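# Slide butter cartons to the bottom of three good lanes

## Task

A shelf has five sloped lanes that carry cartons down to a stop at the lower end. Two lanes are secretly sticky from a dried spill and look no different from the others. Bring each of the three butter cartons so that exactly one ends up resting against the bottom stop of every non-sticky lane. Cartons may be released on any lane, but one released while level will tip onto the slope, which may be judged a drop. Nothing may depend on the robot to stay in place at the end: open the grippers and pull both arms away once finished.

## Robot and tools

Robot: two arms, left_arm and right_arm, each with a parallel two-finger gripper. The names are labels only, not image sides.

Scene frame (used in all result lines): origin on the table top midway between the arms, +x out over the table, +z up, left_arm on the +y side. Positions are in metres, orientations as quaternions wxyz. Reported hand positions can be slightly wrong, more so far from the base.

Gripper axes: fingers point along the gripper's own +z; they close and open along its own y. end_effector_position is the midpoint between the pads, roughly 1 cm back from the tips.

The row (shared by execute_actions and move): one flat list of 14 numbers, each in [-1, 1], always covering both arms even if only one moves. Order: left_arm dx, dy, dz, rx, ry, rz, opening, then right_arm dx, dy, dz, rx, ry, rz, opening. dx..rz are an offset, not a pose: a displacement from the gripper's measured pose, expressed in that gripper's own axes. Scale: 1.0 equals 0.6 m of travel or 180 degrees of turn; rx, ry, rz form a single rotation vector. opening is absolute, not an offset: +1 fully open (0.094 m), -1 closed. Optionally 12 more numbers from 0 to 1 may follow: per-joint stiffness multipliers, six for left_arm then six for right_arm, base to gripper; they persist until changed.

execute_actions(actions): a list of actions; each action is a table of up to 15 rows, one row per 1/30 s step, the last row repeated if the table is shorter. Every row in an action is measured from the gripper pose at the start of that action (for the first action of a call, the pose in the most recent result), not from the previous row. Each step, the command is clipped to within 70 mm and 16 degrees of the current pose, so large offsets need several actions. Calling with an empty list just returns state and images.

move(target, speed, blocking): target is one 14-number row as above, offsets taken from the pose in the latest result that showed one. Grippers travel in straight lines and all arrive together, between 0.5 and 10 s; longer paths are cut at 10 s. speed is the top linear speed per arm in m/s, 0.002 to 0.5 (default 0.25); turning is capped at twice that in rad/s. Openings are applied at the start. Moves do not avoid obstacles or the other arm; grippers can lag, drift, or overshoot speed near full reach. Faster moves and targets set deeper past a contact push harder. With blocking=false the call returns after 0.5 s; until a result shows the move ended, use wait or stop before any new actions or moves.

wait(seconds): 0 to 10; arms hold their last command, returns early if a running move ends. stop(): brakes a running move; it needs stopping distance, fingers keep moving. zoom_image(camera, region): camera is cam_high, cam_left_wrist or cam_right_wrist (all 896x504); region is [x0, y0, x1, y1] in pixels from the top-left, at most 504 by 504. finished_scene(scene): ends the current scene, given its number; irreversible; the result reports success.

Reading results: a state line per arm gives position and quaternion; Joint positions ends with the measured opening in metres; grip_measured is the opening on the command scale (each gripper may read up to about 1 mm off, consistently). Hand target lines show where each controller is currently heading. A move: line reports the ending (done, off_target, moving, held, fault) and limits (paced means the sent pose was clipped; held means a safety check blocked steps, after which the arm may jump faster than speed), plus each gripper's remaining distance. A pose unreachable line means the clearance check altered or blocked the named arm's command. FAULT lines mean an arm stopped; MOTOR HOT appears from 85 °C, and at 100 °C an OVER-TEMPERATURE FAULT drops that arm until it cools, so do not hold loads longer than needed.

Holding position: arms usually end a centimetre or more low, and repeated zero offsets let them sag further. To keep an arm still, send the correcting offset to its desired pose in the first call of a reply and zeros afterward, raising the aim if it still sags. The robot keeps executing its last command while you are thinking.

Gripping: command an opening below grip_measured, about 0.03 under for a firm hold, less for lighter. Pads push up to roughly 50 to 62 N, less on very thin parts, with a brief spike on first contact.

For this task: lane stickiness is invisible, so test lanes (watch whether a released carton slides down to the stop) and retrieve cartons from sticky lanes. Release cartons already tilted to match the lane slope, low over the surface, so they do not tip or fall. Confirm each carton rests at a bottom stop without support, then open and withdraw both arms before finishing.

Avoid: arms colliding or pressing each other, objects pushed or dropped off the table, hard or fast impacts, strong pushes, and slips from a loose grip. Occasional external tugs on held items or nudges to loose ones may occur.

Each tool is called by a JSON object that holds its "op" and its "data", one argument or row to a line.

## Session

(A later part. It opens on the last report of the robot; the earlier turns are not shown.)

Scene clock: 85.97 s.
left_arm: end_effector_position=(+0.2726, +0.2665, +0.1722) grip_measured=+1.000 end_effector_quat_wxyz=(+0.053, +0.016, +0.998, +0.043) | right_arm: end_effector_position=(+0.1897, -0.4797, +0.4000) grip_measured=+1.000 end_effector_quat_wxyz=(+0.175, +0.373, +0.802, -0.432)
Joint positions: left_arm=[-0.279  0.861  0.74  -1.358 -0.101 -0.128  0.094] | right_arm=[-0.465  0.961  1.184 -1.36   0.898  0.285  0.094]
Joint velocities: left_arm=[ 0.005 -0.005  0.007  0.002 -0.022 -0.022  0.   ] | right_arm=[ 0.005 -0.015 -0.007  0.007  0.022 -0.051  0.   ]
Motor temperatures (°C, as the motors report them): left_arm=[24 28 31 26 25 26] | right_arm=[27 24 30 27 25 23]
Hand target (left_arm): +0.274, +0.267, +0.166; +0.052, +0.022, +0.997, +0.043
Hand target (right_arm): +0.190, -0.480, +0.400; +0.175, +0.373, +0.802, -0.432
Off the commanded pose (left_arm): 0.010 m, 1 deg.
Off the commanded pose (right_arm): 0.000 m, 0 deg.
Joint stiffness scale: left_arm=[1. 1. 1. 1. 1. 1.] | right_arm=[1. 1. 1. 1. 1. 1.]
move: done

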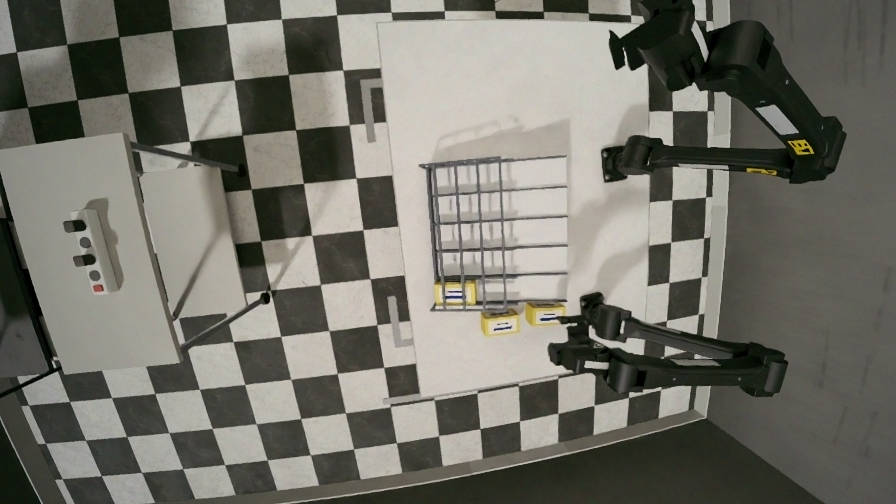

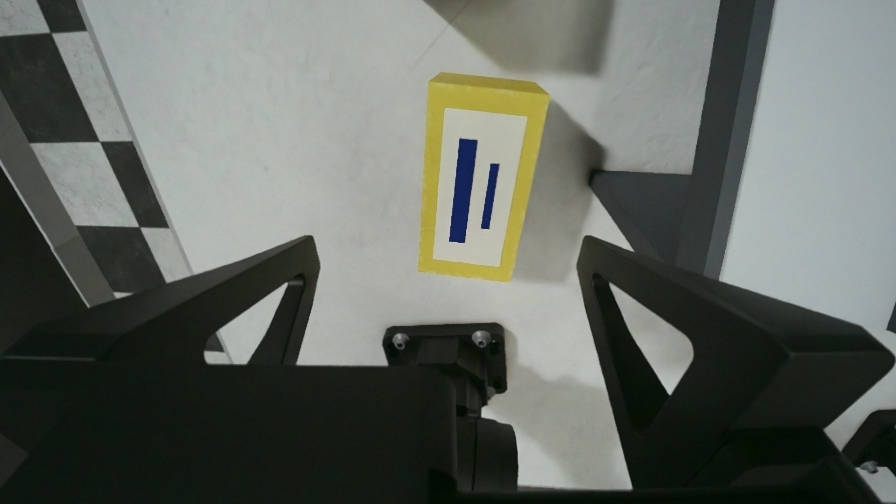

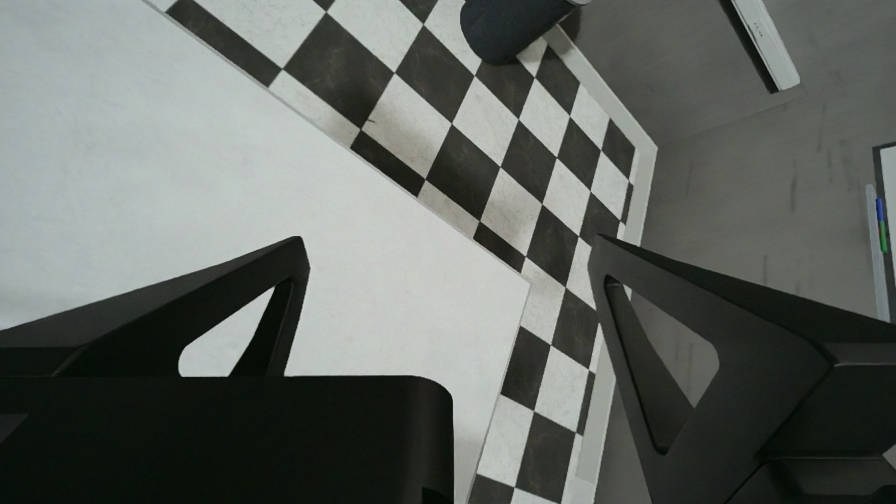

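{"op": "move", "data": {
  "target": [0.028,-0.036,0.222,0.027,0,0,1,0,0,0,0,0,0,1],
  "speed": 0.1
}}

{"op": "move", "data": {
  "target": [0,0,0,0,0,0,0.3,0,0,0,0,0,0,1]
}}

Scene clock: 91.73 s.
left_arm: end_effector_position=(+0.2690, +0.2542, +0.0411) grip_measured=+1.000 end_effector_quat_wxyz=(+0.052, +0.016, +0.999, +0.002) | right_arm: end_effector_position=(+0.1897, -0.4797, +0.4000) grip_measured=+1.000 end_effector_quat_wxyz=(+0.175, +0.373, +0.802, -0.432)
Joint positions: left_arm=[-0.272  1.008  0.453 -0.914 -0.018 -0.124  0.094] | right_arm=[-0.465  0.961  1.184 -1.36   0.898  0.285  0.094]
Joint velocities: left_arm=[ 0.005 -0.005  0.002 -0.012  0.095 -0.051  0.   ] | right_arm=[-0.005 -0.015 -0.007  0.007 -0.051  0.037  0.   ]
Motor temperatures (°C, as the motors report them): left_arm=[24 28 30 26 25 26] | right_arm=[27 24 30 27 25 23]
Hand target (left_arm): +0.268, +0.256, +0.036; +0.052, +0.018, +0.998, +0.001
Hand target (right_arm): +0.190, -0.480, +0.400; +0.175, +0.373, +0.802, -0.432
Off the commanded pose (left_arm): 0.005 m, 0 deg.
Off the commanded pose (right_arm): 0.000 m, 0 deg.
Joint stiffness scale: left_arm=[1. 1. 1. 1. 1. 1.] | right_arm=[1. 1. 1. 1. 1. 1.]
move: done

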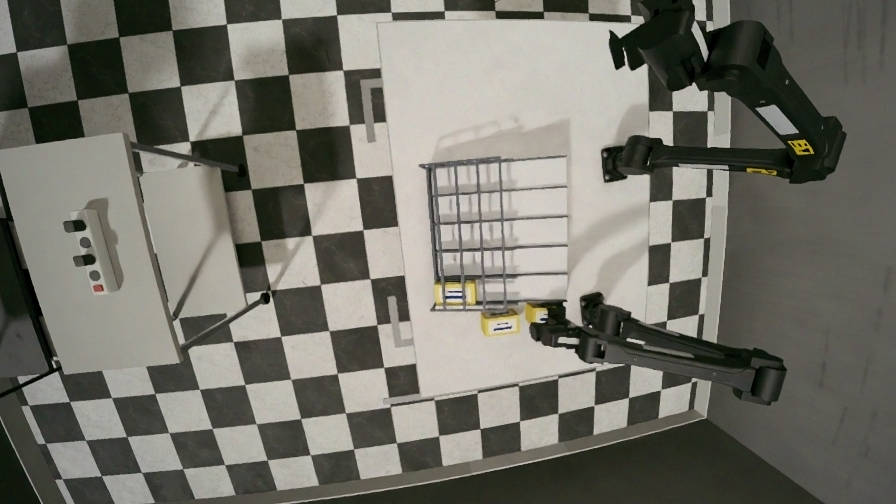

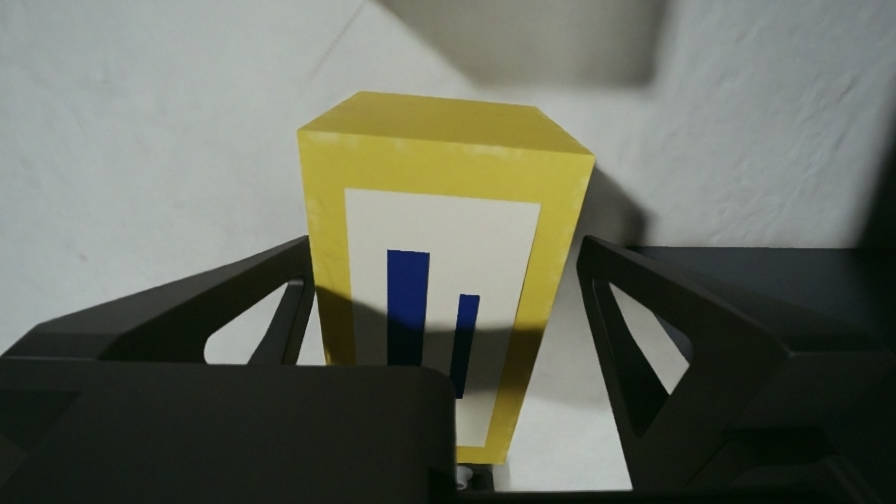

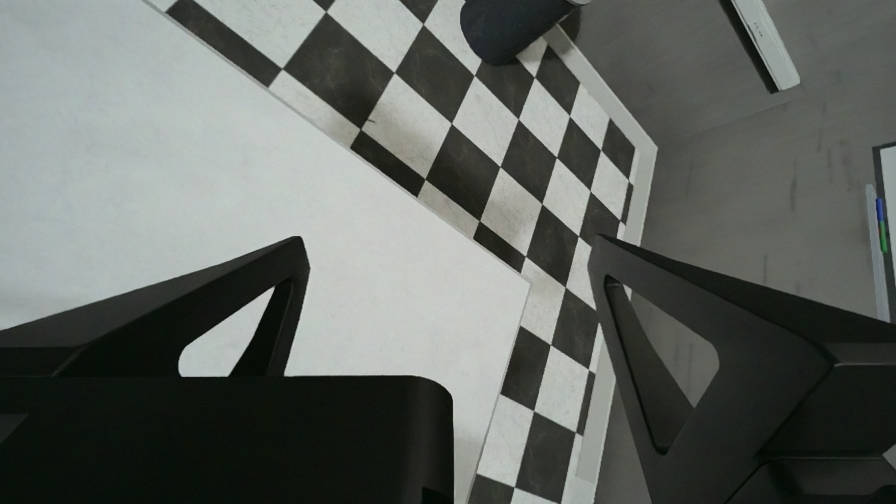

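Scene clock: 92.23 s.
left_arm: end_effector_position=(+0.2690, +0.2545, +0.0411) grip_measured=+0.343 end_effector_quat_wxyz=(+0.052, +0.016, +0.999, +0.002) | right_arm: end_effector_position=(+0.1897, -0.4797, +0.4000) grip_measured=+1.000 end_effector_quat_wxyz=(+0.175, +0.373, +0.802, -0.432)
Joint positions: left_arm=[-0.271  1.008  0.453 -0.914 -0.019 -0.124  0.063] | right_arm=[-0.465  0.961  1.184 -1.36   0.898  0.285  0.094]
Joint velocities: left_arm=[ 0.005 -0.005  0.002  0.002 -0.11  -0.037 -0.001] | right_arm=[ 0.005  0.005 -0.002 -0.007 -0.007  0.051  0.   ]
Motor temperatures (°C, as the motors report them): left_arm=[24 28 30 26 25 26] | right_arm=[27 24 30 27 25 23]
Hand target (left_arm): +0.269, +0.254, +0.041; +0.052, +0.016, +0.999, +0.002
Hand target (right_arm): +0.190, -0.480, +0.400; +0.175, +0.373, +0.802, -0.432
Off the commanded pose (left_arm): 0.000 m, 0 deg.
Off the commanded pose (right_arm): 0.000 m, 0 deg.
Joint stiffness scale: left_arm=[1. 1. 1. 1. 1. 1.] | right_arm=[1. 1. 1. 1. 1. 1.]
move: done

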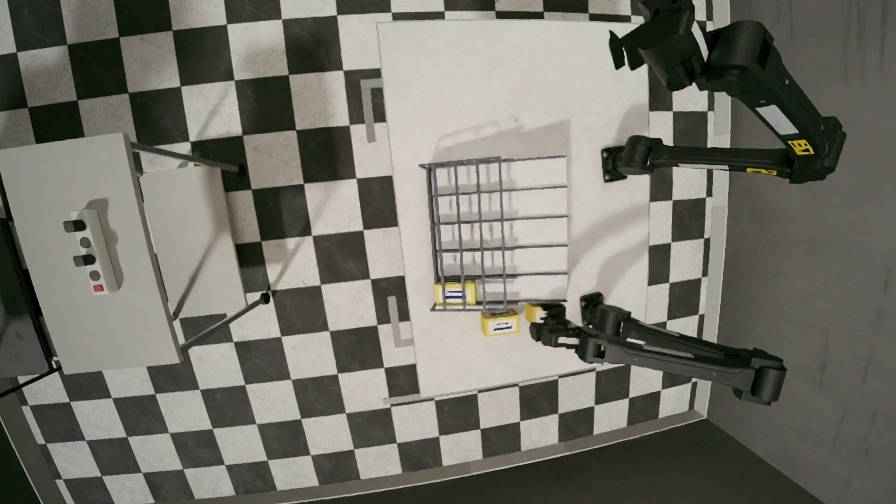

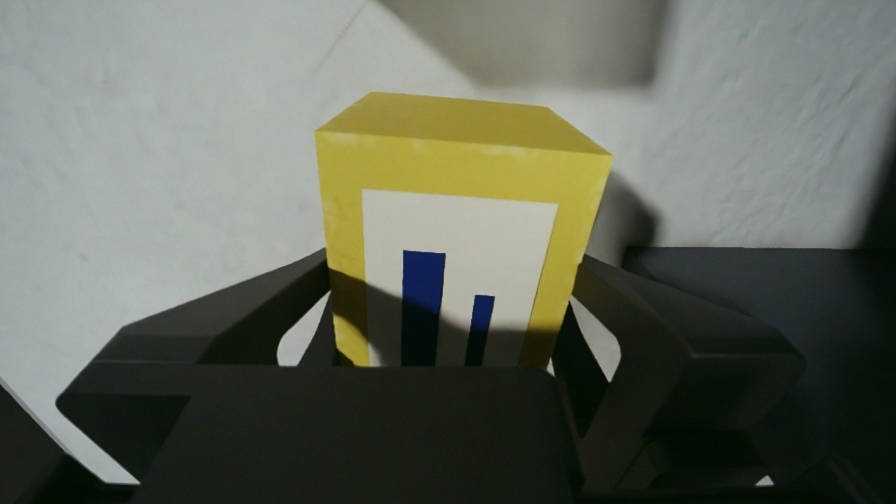

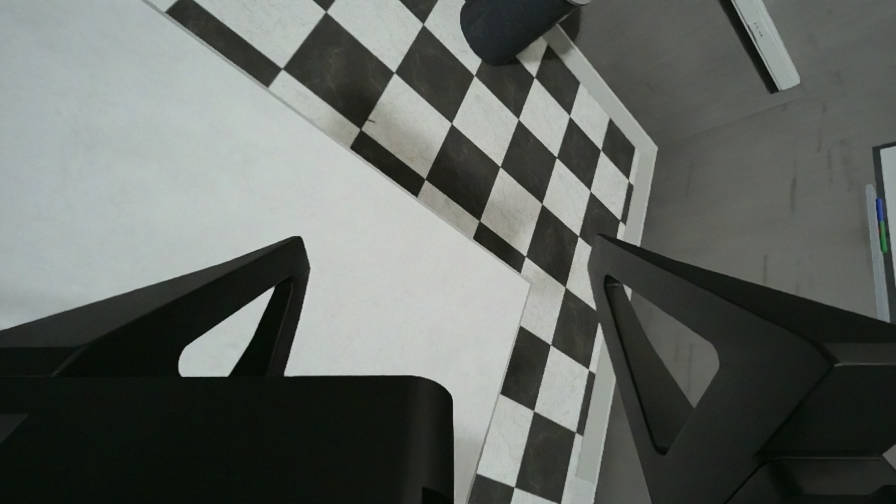

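{"op": "move", "data": {
  "target": [-0.04,0,-0.40,0,0,0,0.28,0,0,0,0,0,0,1],
  "speed": 0.15
}}

{"op": "move", "data": {
  "target": [-0.172,-0.367,-0.033,0,0.11,0,0.28,0,0,0,0,0,0,1],
  "speed": 0.15
}}

Scene clock: 97.10 s.
left_arm: end_effector_position=(+0.2600, +0.2559, +0.2549) grip_measured=+0.343 end_effector_quat_wxyz=(+0.027, +0.016, +0.999, +0.006) | right_arm: end_effector_position=(+0.1897, -0.4797, +0.4000) grip_measured=+1.000 end_effector_quat_wxyz=(+0.175, +0.373, +0.802, -0.432)
Joint positions: left_arm=[-0.271  0.856  0.959 -1.622 -0.019 -0.124  0.063] | right_arm=[-0.465  0.961  1.184 -1.36   0.898  0.285  0.094]
Joint velocities: left_arm=[-0.005  0.015 -0.007 -0.007 -0.051  0.051 -0.   ] | right_arm=[-0.005 -0.005 -0.002 -0.007 -0.007  0.007  0.   ]
Motor temperatures (°C, as the motors report them): left_arm=[24 28 31 26 25 26] | right_arm=[27 24 30 27 25 23]
Hand target (left_arm): +0.269, +0.254, +0.282; +0.052, +0.016, +0.999, +0.002
Hand target (right_arm): +0.190, -0.480, +0.400; +0.175, +0.373, +0.802, -0.432
Off the commanded pose (left_arm): 0.029 m, 3 deg.
Off the commanded pose (right_arm): 0.000 m, 0 deg.
Joint stiffness scale: left_arm=[1. 1. 1. 1. 1. 1.] | right_arm=[1. 1. 1. 1. 1. 1.]
move: off_target (left_arm)

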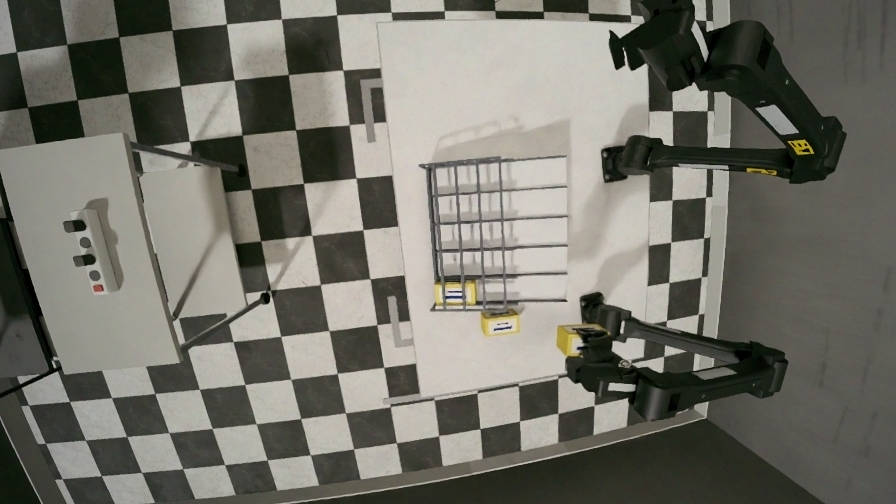

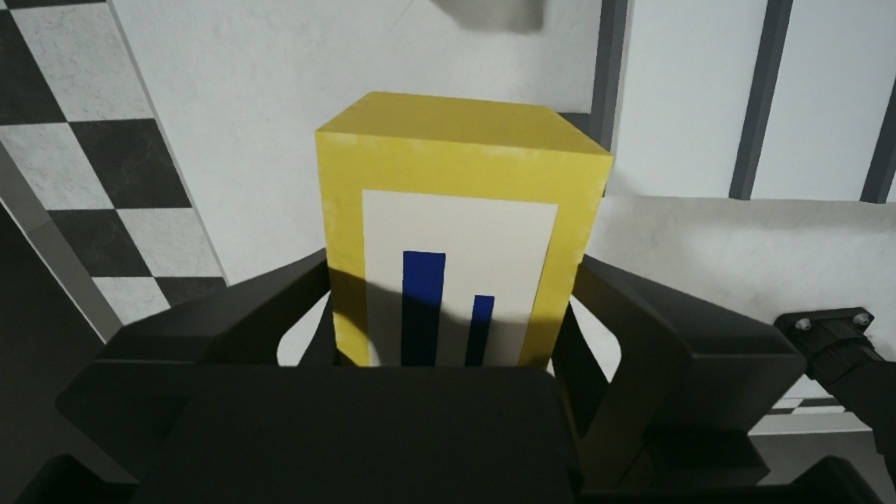

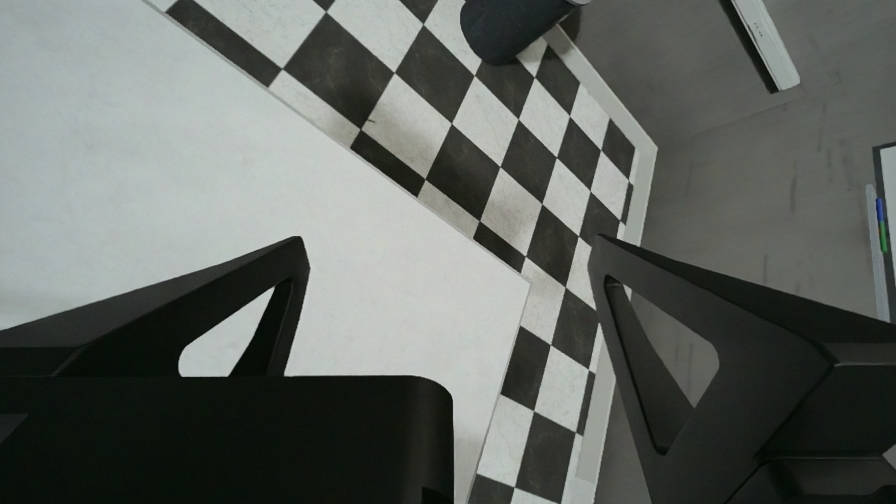

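Scene clock: 99.10 s.
left_arm: end_effector_position=(+0.3466, +0.0396, +0.2454) grip_measured=+0.342 end_effector_quat_wxyz=(-0.109, +0.016, +0.994, -0.016) | right_arm: end_effector_position=(+0.1897, -0.4797, +0.4000) grip_measured=+1.000 end_effector_quat_wxyz=(+0.175, +0.373, +0.802, -0.432)
Joint positions: left_arm=[-0.734  1.462  1.388 -1.66   0.149 -0.576  0.063] | right_arm=[-0.465  0.961  1.184 -1.36   0.898  0.285  0.094]
Joint velocities: left_arm=[-0.005 -0.015  0.002 -0.002 -0.007  0.007  0.   ] | right_arm=[-0.015  0.005  0.002  0.007 -0.066 -0.037  0.   ]
Motor temperatures (°C, as the motors report them): left_arm=[24 28 32 26 25 26] | right_arm=[27 24 30 27 25 23]
Hand target (left_arm): +0.354, +0.031, +0.274; -0.089, +0.011, +0.995, -0.032
Hand target (right_arm): +0.190, -0.480, +0.400; +0.175, +0.373, +0.802, -0.432
Off the commanded pose (left_arm): 0.034 m, 5 deg.
Off the commanded pose (right_arm): 0.000 m, 0 deg.
Joint stiffness scale: left_arm=[1. 1. 1. 1. 1. 1.] | right_arm=[1. 1. 1. 1. 1. 1.]
joint sent to its limit (left arm) — the command would take joint 4 (wrist pitch) past its lower limit, so that joint was sent only as far as its limit.
move: off_target (left_arm)

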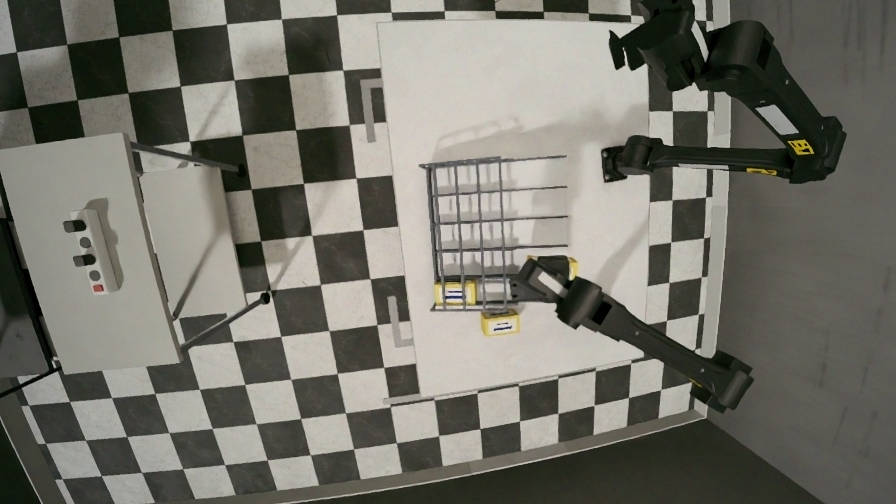

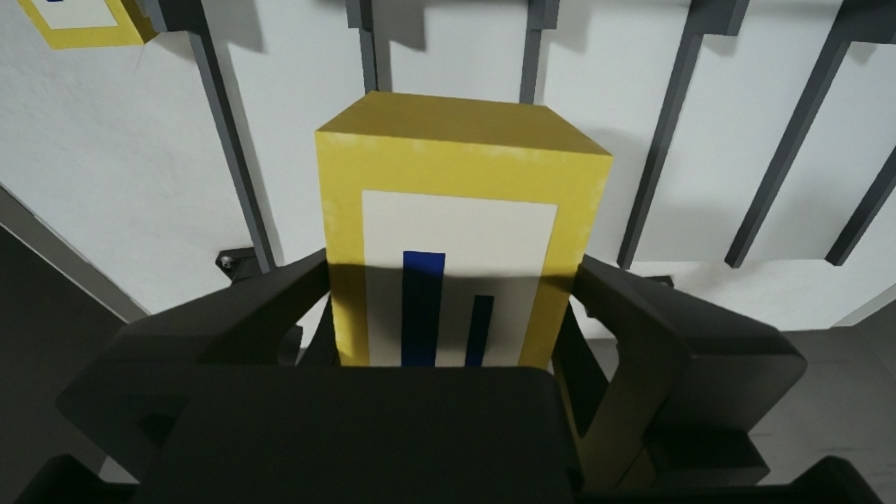

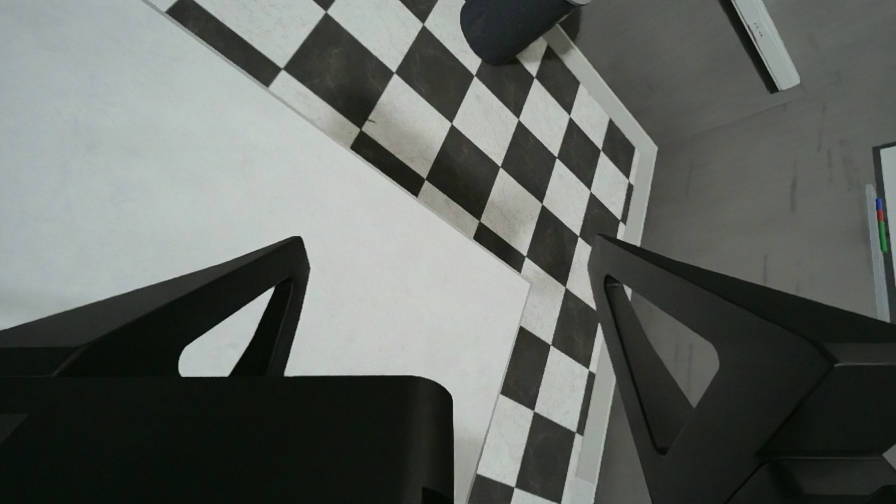

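{"op": "move", "data": {
  "target": [-0.028,0,0.105,-0.01,0.01,0,0.28,0,0,0,0,0,0,1],
  "speed": 0.05
}}

{"op": "move", "data": {
  "target": [0,0,0.045,0,0,0,0.28,0,0,0,0,0,0,1],
  "speed": 0.02
}}

Scene clock: 104.30 s.
left_arm: end_effector_position=(+0.3484, +0.0403, +0.1798) grip_measured=+0.343 end_effector_quat_wxyz=(-0.129, +0.013, +0.992, +0.004) | right_arm: end_effector_position=(+0.1897, -0.4797, +0.4000) grip_measured=+1.000 end_effector_quat_wxyz=(+0.175, +0.373, +0.802, -0.432)
Joint positions: left_arm=[-0.734  1.527  1.279 -1.541  0.14  -0.579  0.063] | right_arm=[-0.465  0.961  1.184 -1.36   0.898  0.285  0.094]
Joint velocities: left_arm=[-0.005  0.005  0.012 -0.007 -0.051  0.007 -0.   ] | right_arm=[-0.015 -0.015 -0.002  0.002  0.007 -0.022  0.   ]
Motor temperatures (°C, as the motors report them): left_arm=[24 28 33 26 25 26] | right_arm=[27 24 30 27 25 23]
Hand target (left_arm): +0.349, +0.037, +0.180; -0.124, +0.018, +0.992, +0.000
Hand target (right_arm): +0.190, -0.480, +0.400; +0.175, +0.373, +0.802, -0.432
Off the commanded pose (left_arm): 0.003 m, 1 deg.
Off the commanded pose (right_arm): 0.000 m, 0 deg.
Joint stiffness scale: left_arm=[1. 1. 1. 1. 1. 1.] | right_arm=[1. 1. 1. 1. 1. 1.]
move: done

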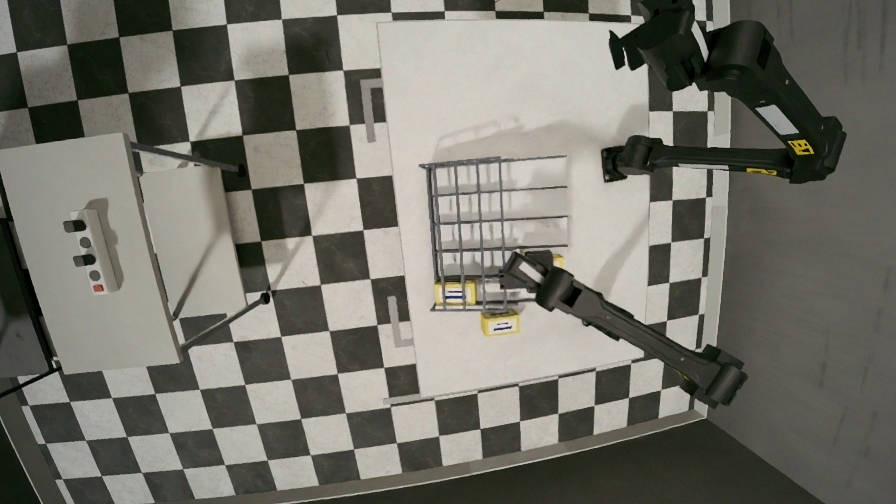

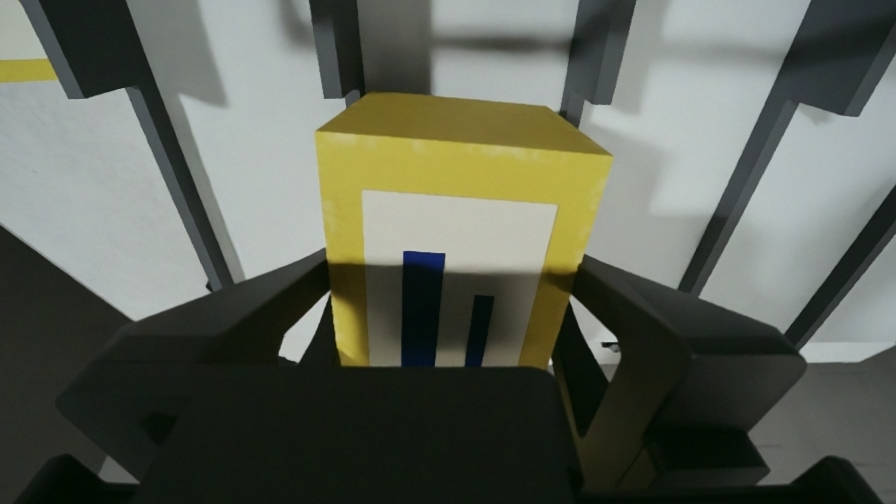

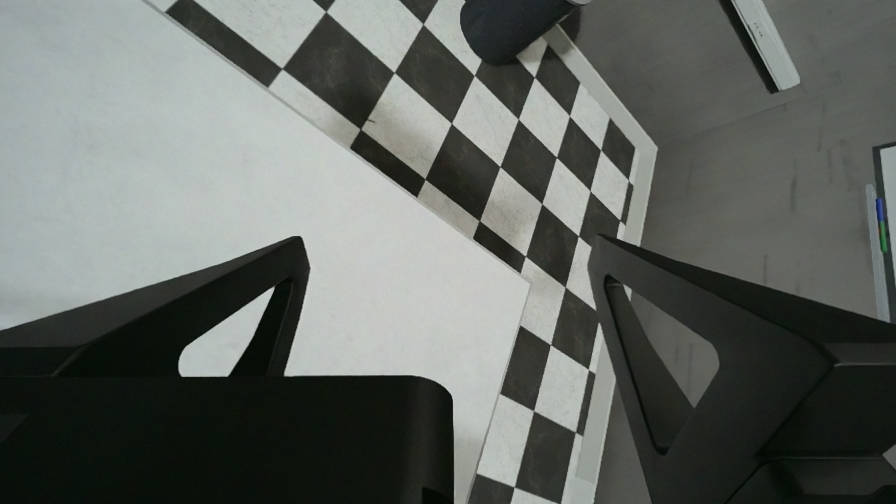

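Scene clock: 105.87 s.
left_arm: end_effector_position=(+0.3451, +0.0402, +0.1614) grip_measured=+0.343 end_effector_quat_wxyz=(-0.126, +0.009, +0.992, -0.001) | right_arm: end_effector_position=(+0.1897, -0.4797, +0.4000) grip_measured=+1.000 end_effector_quat_wxyz=(+0.175, +0.373, +0.802, -0.432)
Joint positions: left_arm=[-0.737  1.527  1.23  -1.482  0.146 -0.589  0.063] | right_arm=[-0.465  0.961  1.184 -1.36   0.898  0.285  0.094]
Joint velocities: left_arm=[-0.015 -0.015 -0.022 -0.022  0.022 -0.037 -0.   ] | right_arm=[ 0.005 -0.005 -0.007  0.002  0.037  0.007  0.   ]
Motor temperatures (°C, as the motors report them): left_arm=[24 28 32 26 25 26] | right_arm=[27 24 30 27 25 23]
Hand target (left_arm): +0.341, +0.041, +0.154; -0.129, +0.013, +0.992, +0.004
Hand target (right_arm): +0.190, -0.480, +0.400; +0.175, +0.373, +0.802, -0.432
Off the commanded pose (left_arm): 0.009 m, 1 deg.
Off the commanded pose (right_arm): 0.000 m, 0 deg.
Joint stiffness scale: left_arm=[1. 1. 1. 1. 1. 1.] | right_arm=[1. 1. 1. 1. 1. 1.]
move: done

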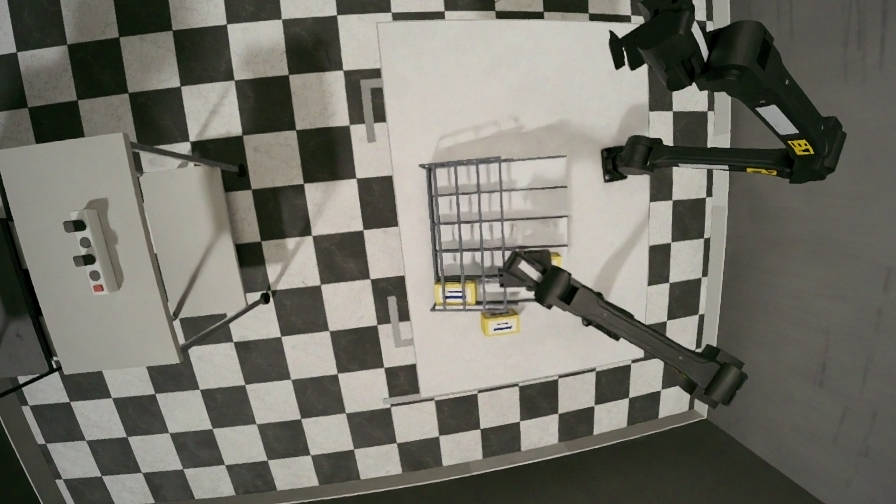

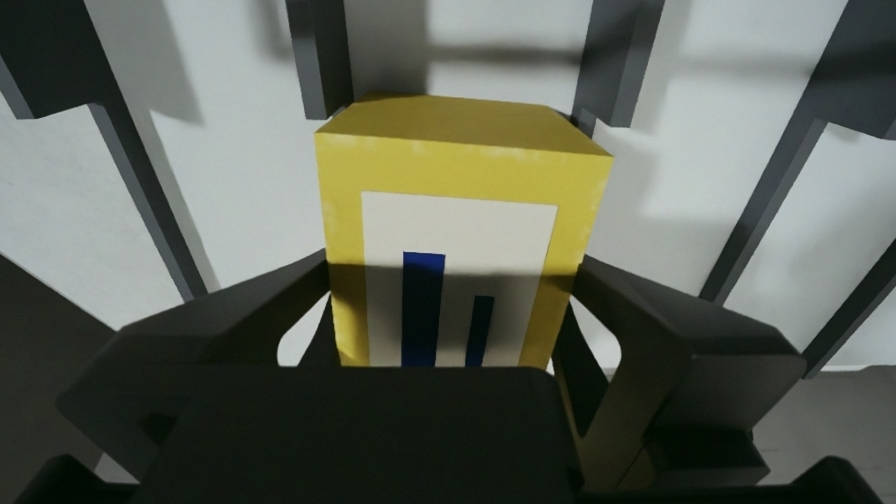

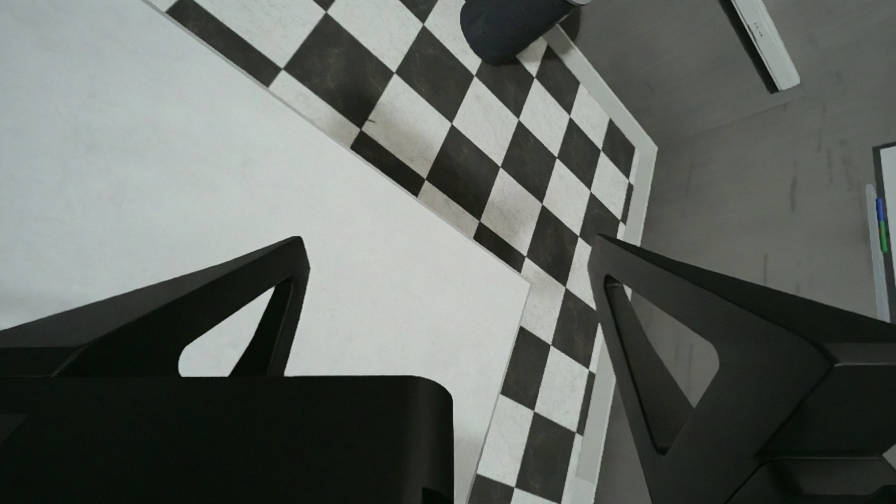

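{"op": "move", "data": {
  "target": [0,0,0,0,0,0,0.65,0,0,0,0,0,0,1]
}}

{"op": "wait", "data": {
  "seconds": 1
}}

Scene clock: 108.33 s.
left_arm: end_effector_position=(+0.3451, +0.0402, +0.1614) grip_measured=+0.647 end_effector_quat_wxyz=(-0.126, +0.009, +0.992, -0.001) | right_arm: end_effector_position=(+0.1897, -0.4797, +0.4000) grip_measured=+1.000 end_effector_quat_wxyz=(+0.175, +0.373, +0.802, -0.432)
Joint positions: left_arm=[-0.737  1.527  1.23  -1.482  0.146 -0.589  0.077] | right_arm=[-0.465  0.961  1.184 -1.36   0.898  0.285  0.094]
Joint velocities: left_arm=[-0.005 -0.005 -0.012  0.017  0.037  0.007 -0.   ] | right_arm=[-0.005  0.015 -0.002  0.007 -0.051 -0.007  0.   ]
Motor temperatures (°C, as the motors report them): left_arm=[24 28 32 26 25 26] | right_arm=[27 24 30 27 25 23]
Hand target (left_arm): +0.345, +0.040, +0.161; -0.126, +0.010, +0.992, -0.001
Hand target (right_arm): +0.190, -0.480, +0.400; +0.175, +0.373, +0.802, -0.432
Off the commanded pose (left_arm): 0.000 m, 0 deg.
Off the commanded pose (right_arm): 0.000 m, 0 deg.
Joint stiffness scale: left_arm=[1. 1. 1. 1. 1. 1.] | right_arm=[1. 1. 1. 1. 1. 1.]
move: done

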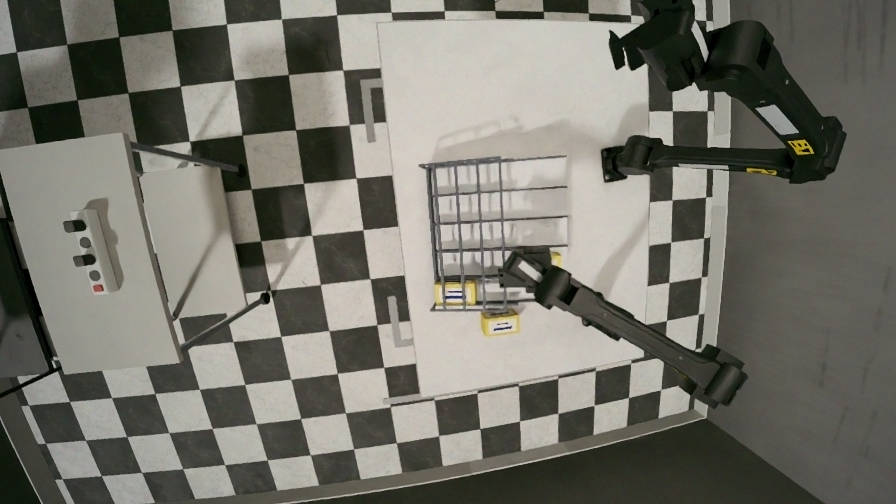

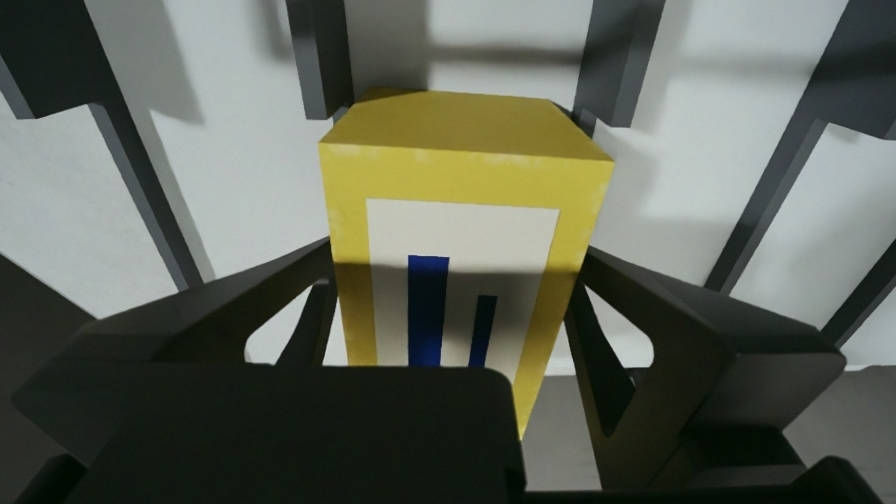

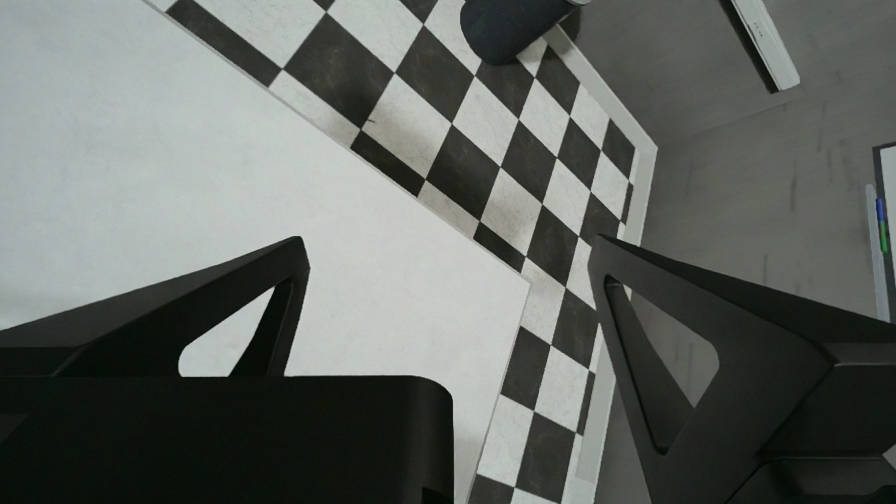

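Scene clock: 109.33 s.
left_arm: end_effector_position=(+0.3451, +0.0402, +0.1614) grip_measured=+0.647 end_effector_quat_wxyz=(-0.126, +0.009, +0.992, -0.001) | right_arm: end_effector_position=(+0.1897, -0.4797, +0.4000) grip_measured=+1.000 end_effector_quat_wxyz=(+0.175, +0.373, +0.802, -0.432)
Joint positions: left_arm=[-0.737  1.527  1.23  -1.482  0.146 -0.589  0.077] | right_arm=[-0.465  0.961  1.184 -1.36   0.898  0.285  0.094]
Joint velocities: left_arm=[ 0.005 -0.015  0.007 -0.007 -0.081  0.022 -0.   ] | right_arm=[-0.005  0.005 -0.002  0.012  0.007 -0.066  0.   ]
Motor temperatures (°C, as the motors report them): left_arm=[24 28 32 26 25 26] | right_arm=[27 24 30 27 25 23]
Hand target (left_arm): +0.345, +0.040, +0.161; -0.126, +0.010, +0.992, -0.001
Hand target (right_arm): +0.190, -0.480, +0.400; +0.175, +0.373, +0.802, -0.432
Off the commanded pose (left_arm): 0.000 m, 0 deg.
Off the commanded pose (right_arm): 0.000 m, 0 deg.
Joint stiffness scale: left_arm=[1. 1. 1. 1. 1. 1.] | right_arm=[1. 1. 1. 1. 1. 1.]
wait: 1.00 s; at rest by 0.17 s

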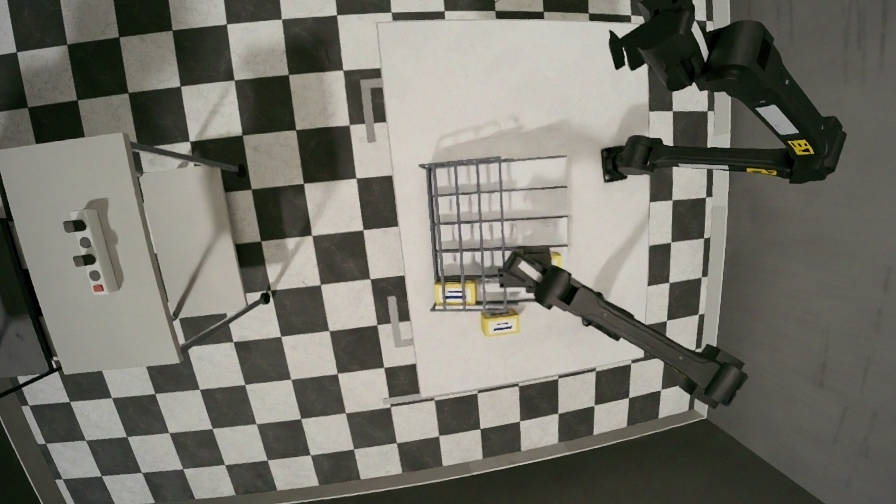

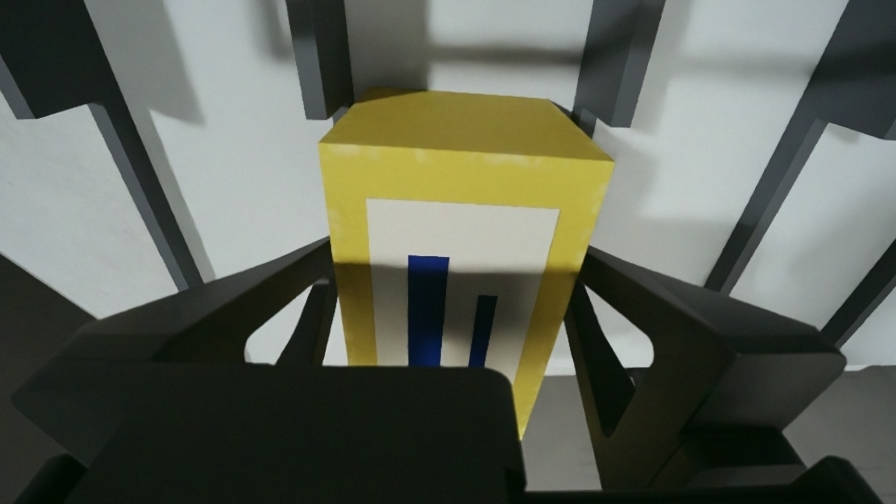

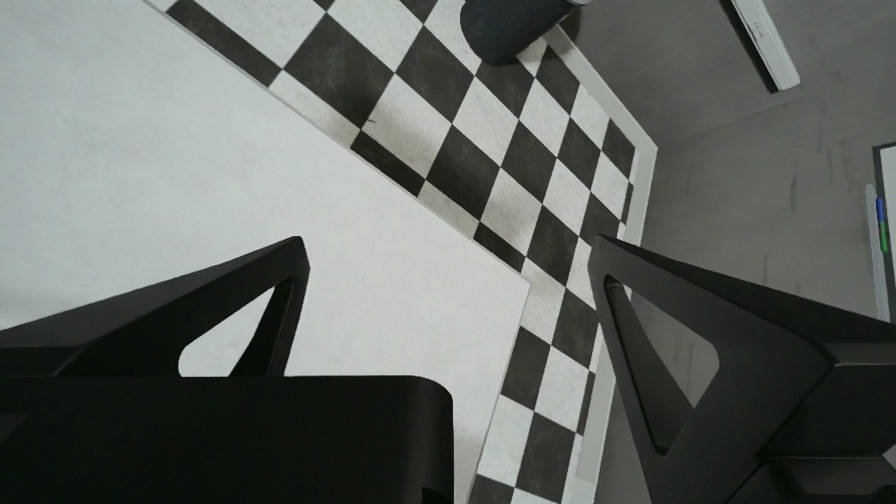

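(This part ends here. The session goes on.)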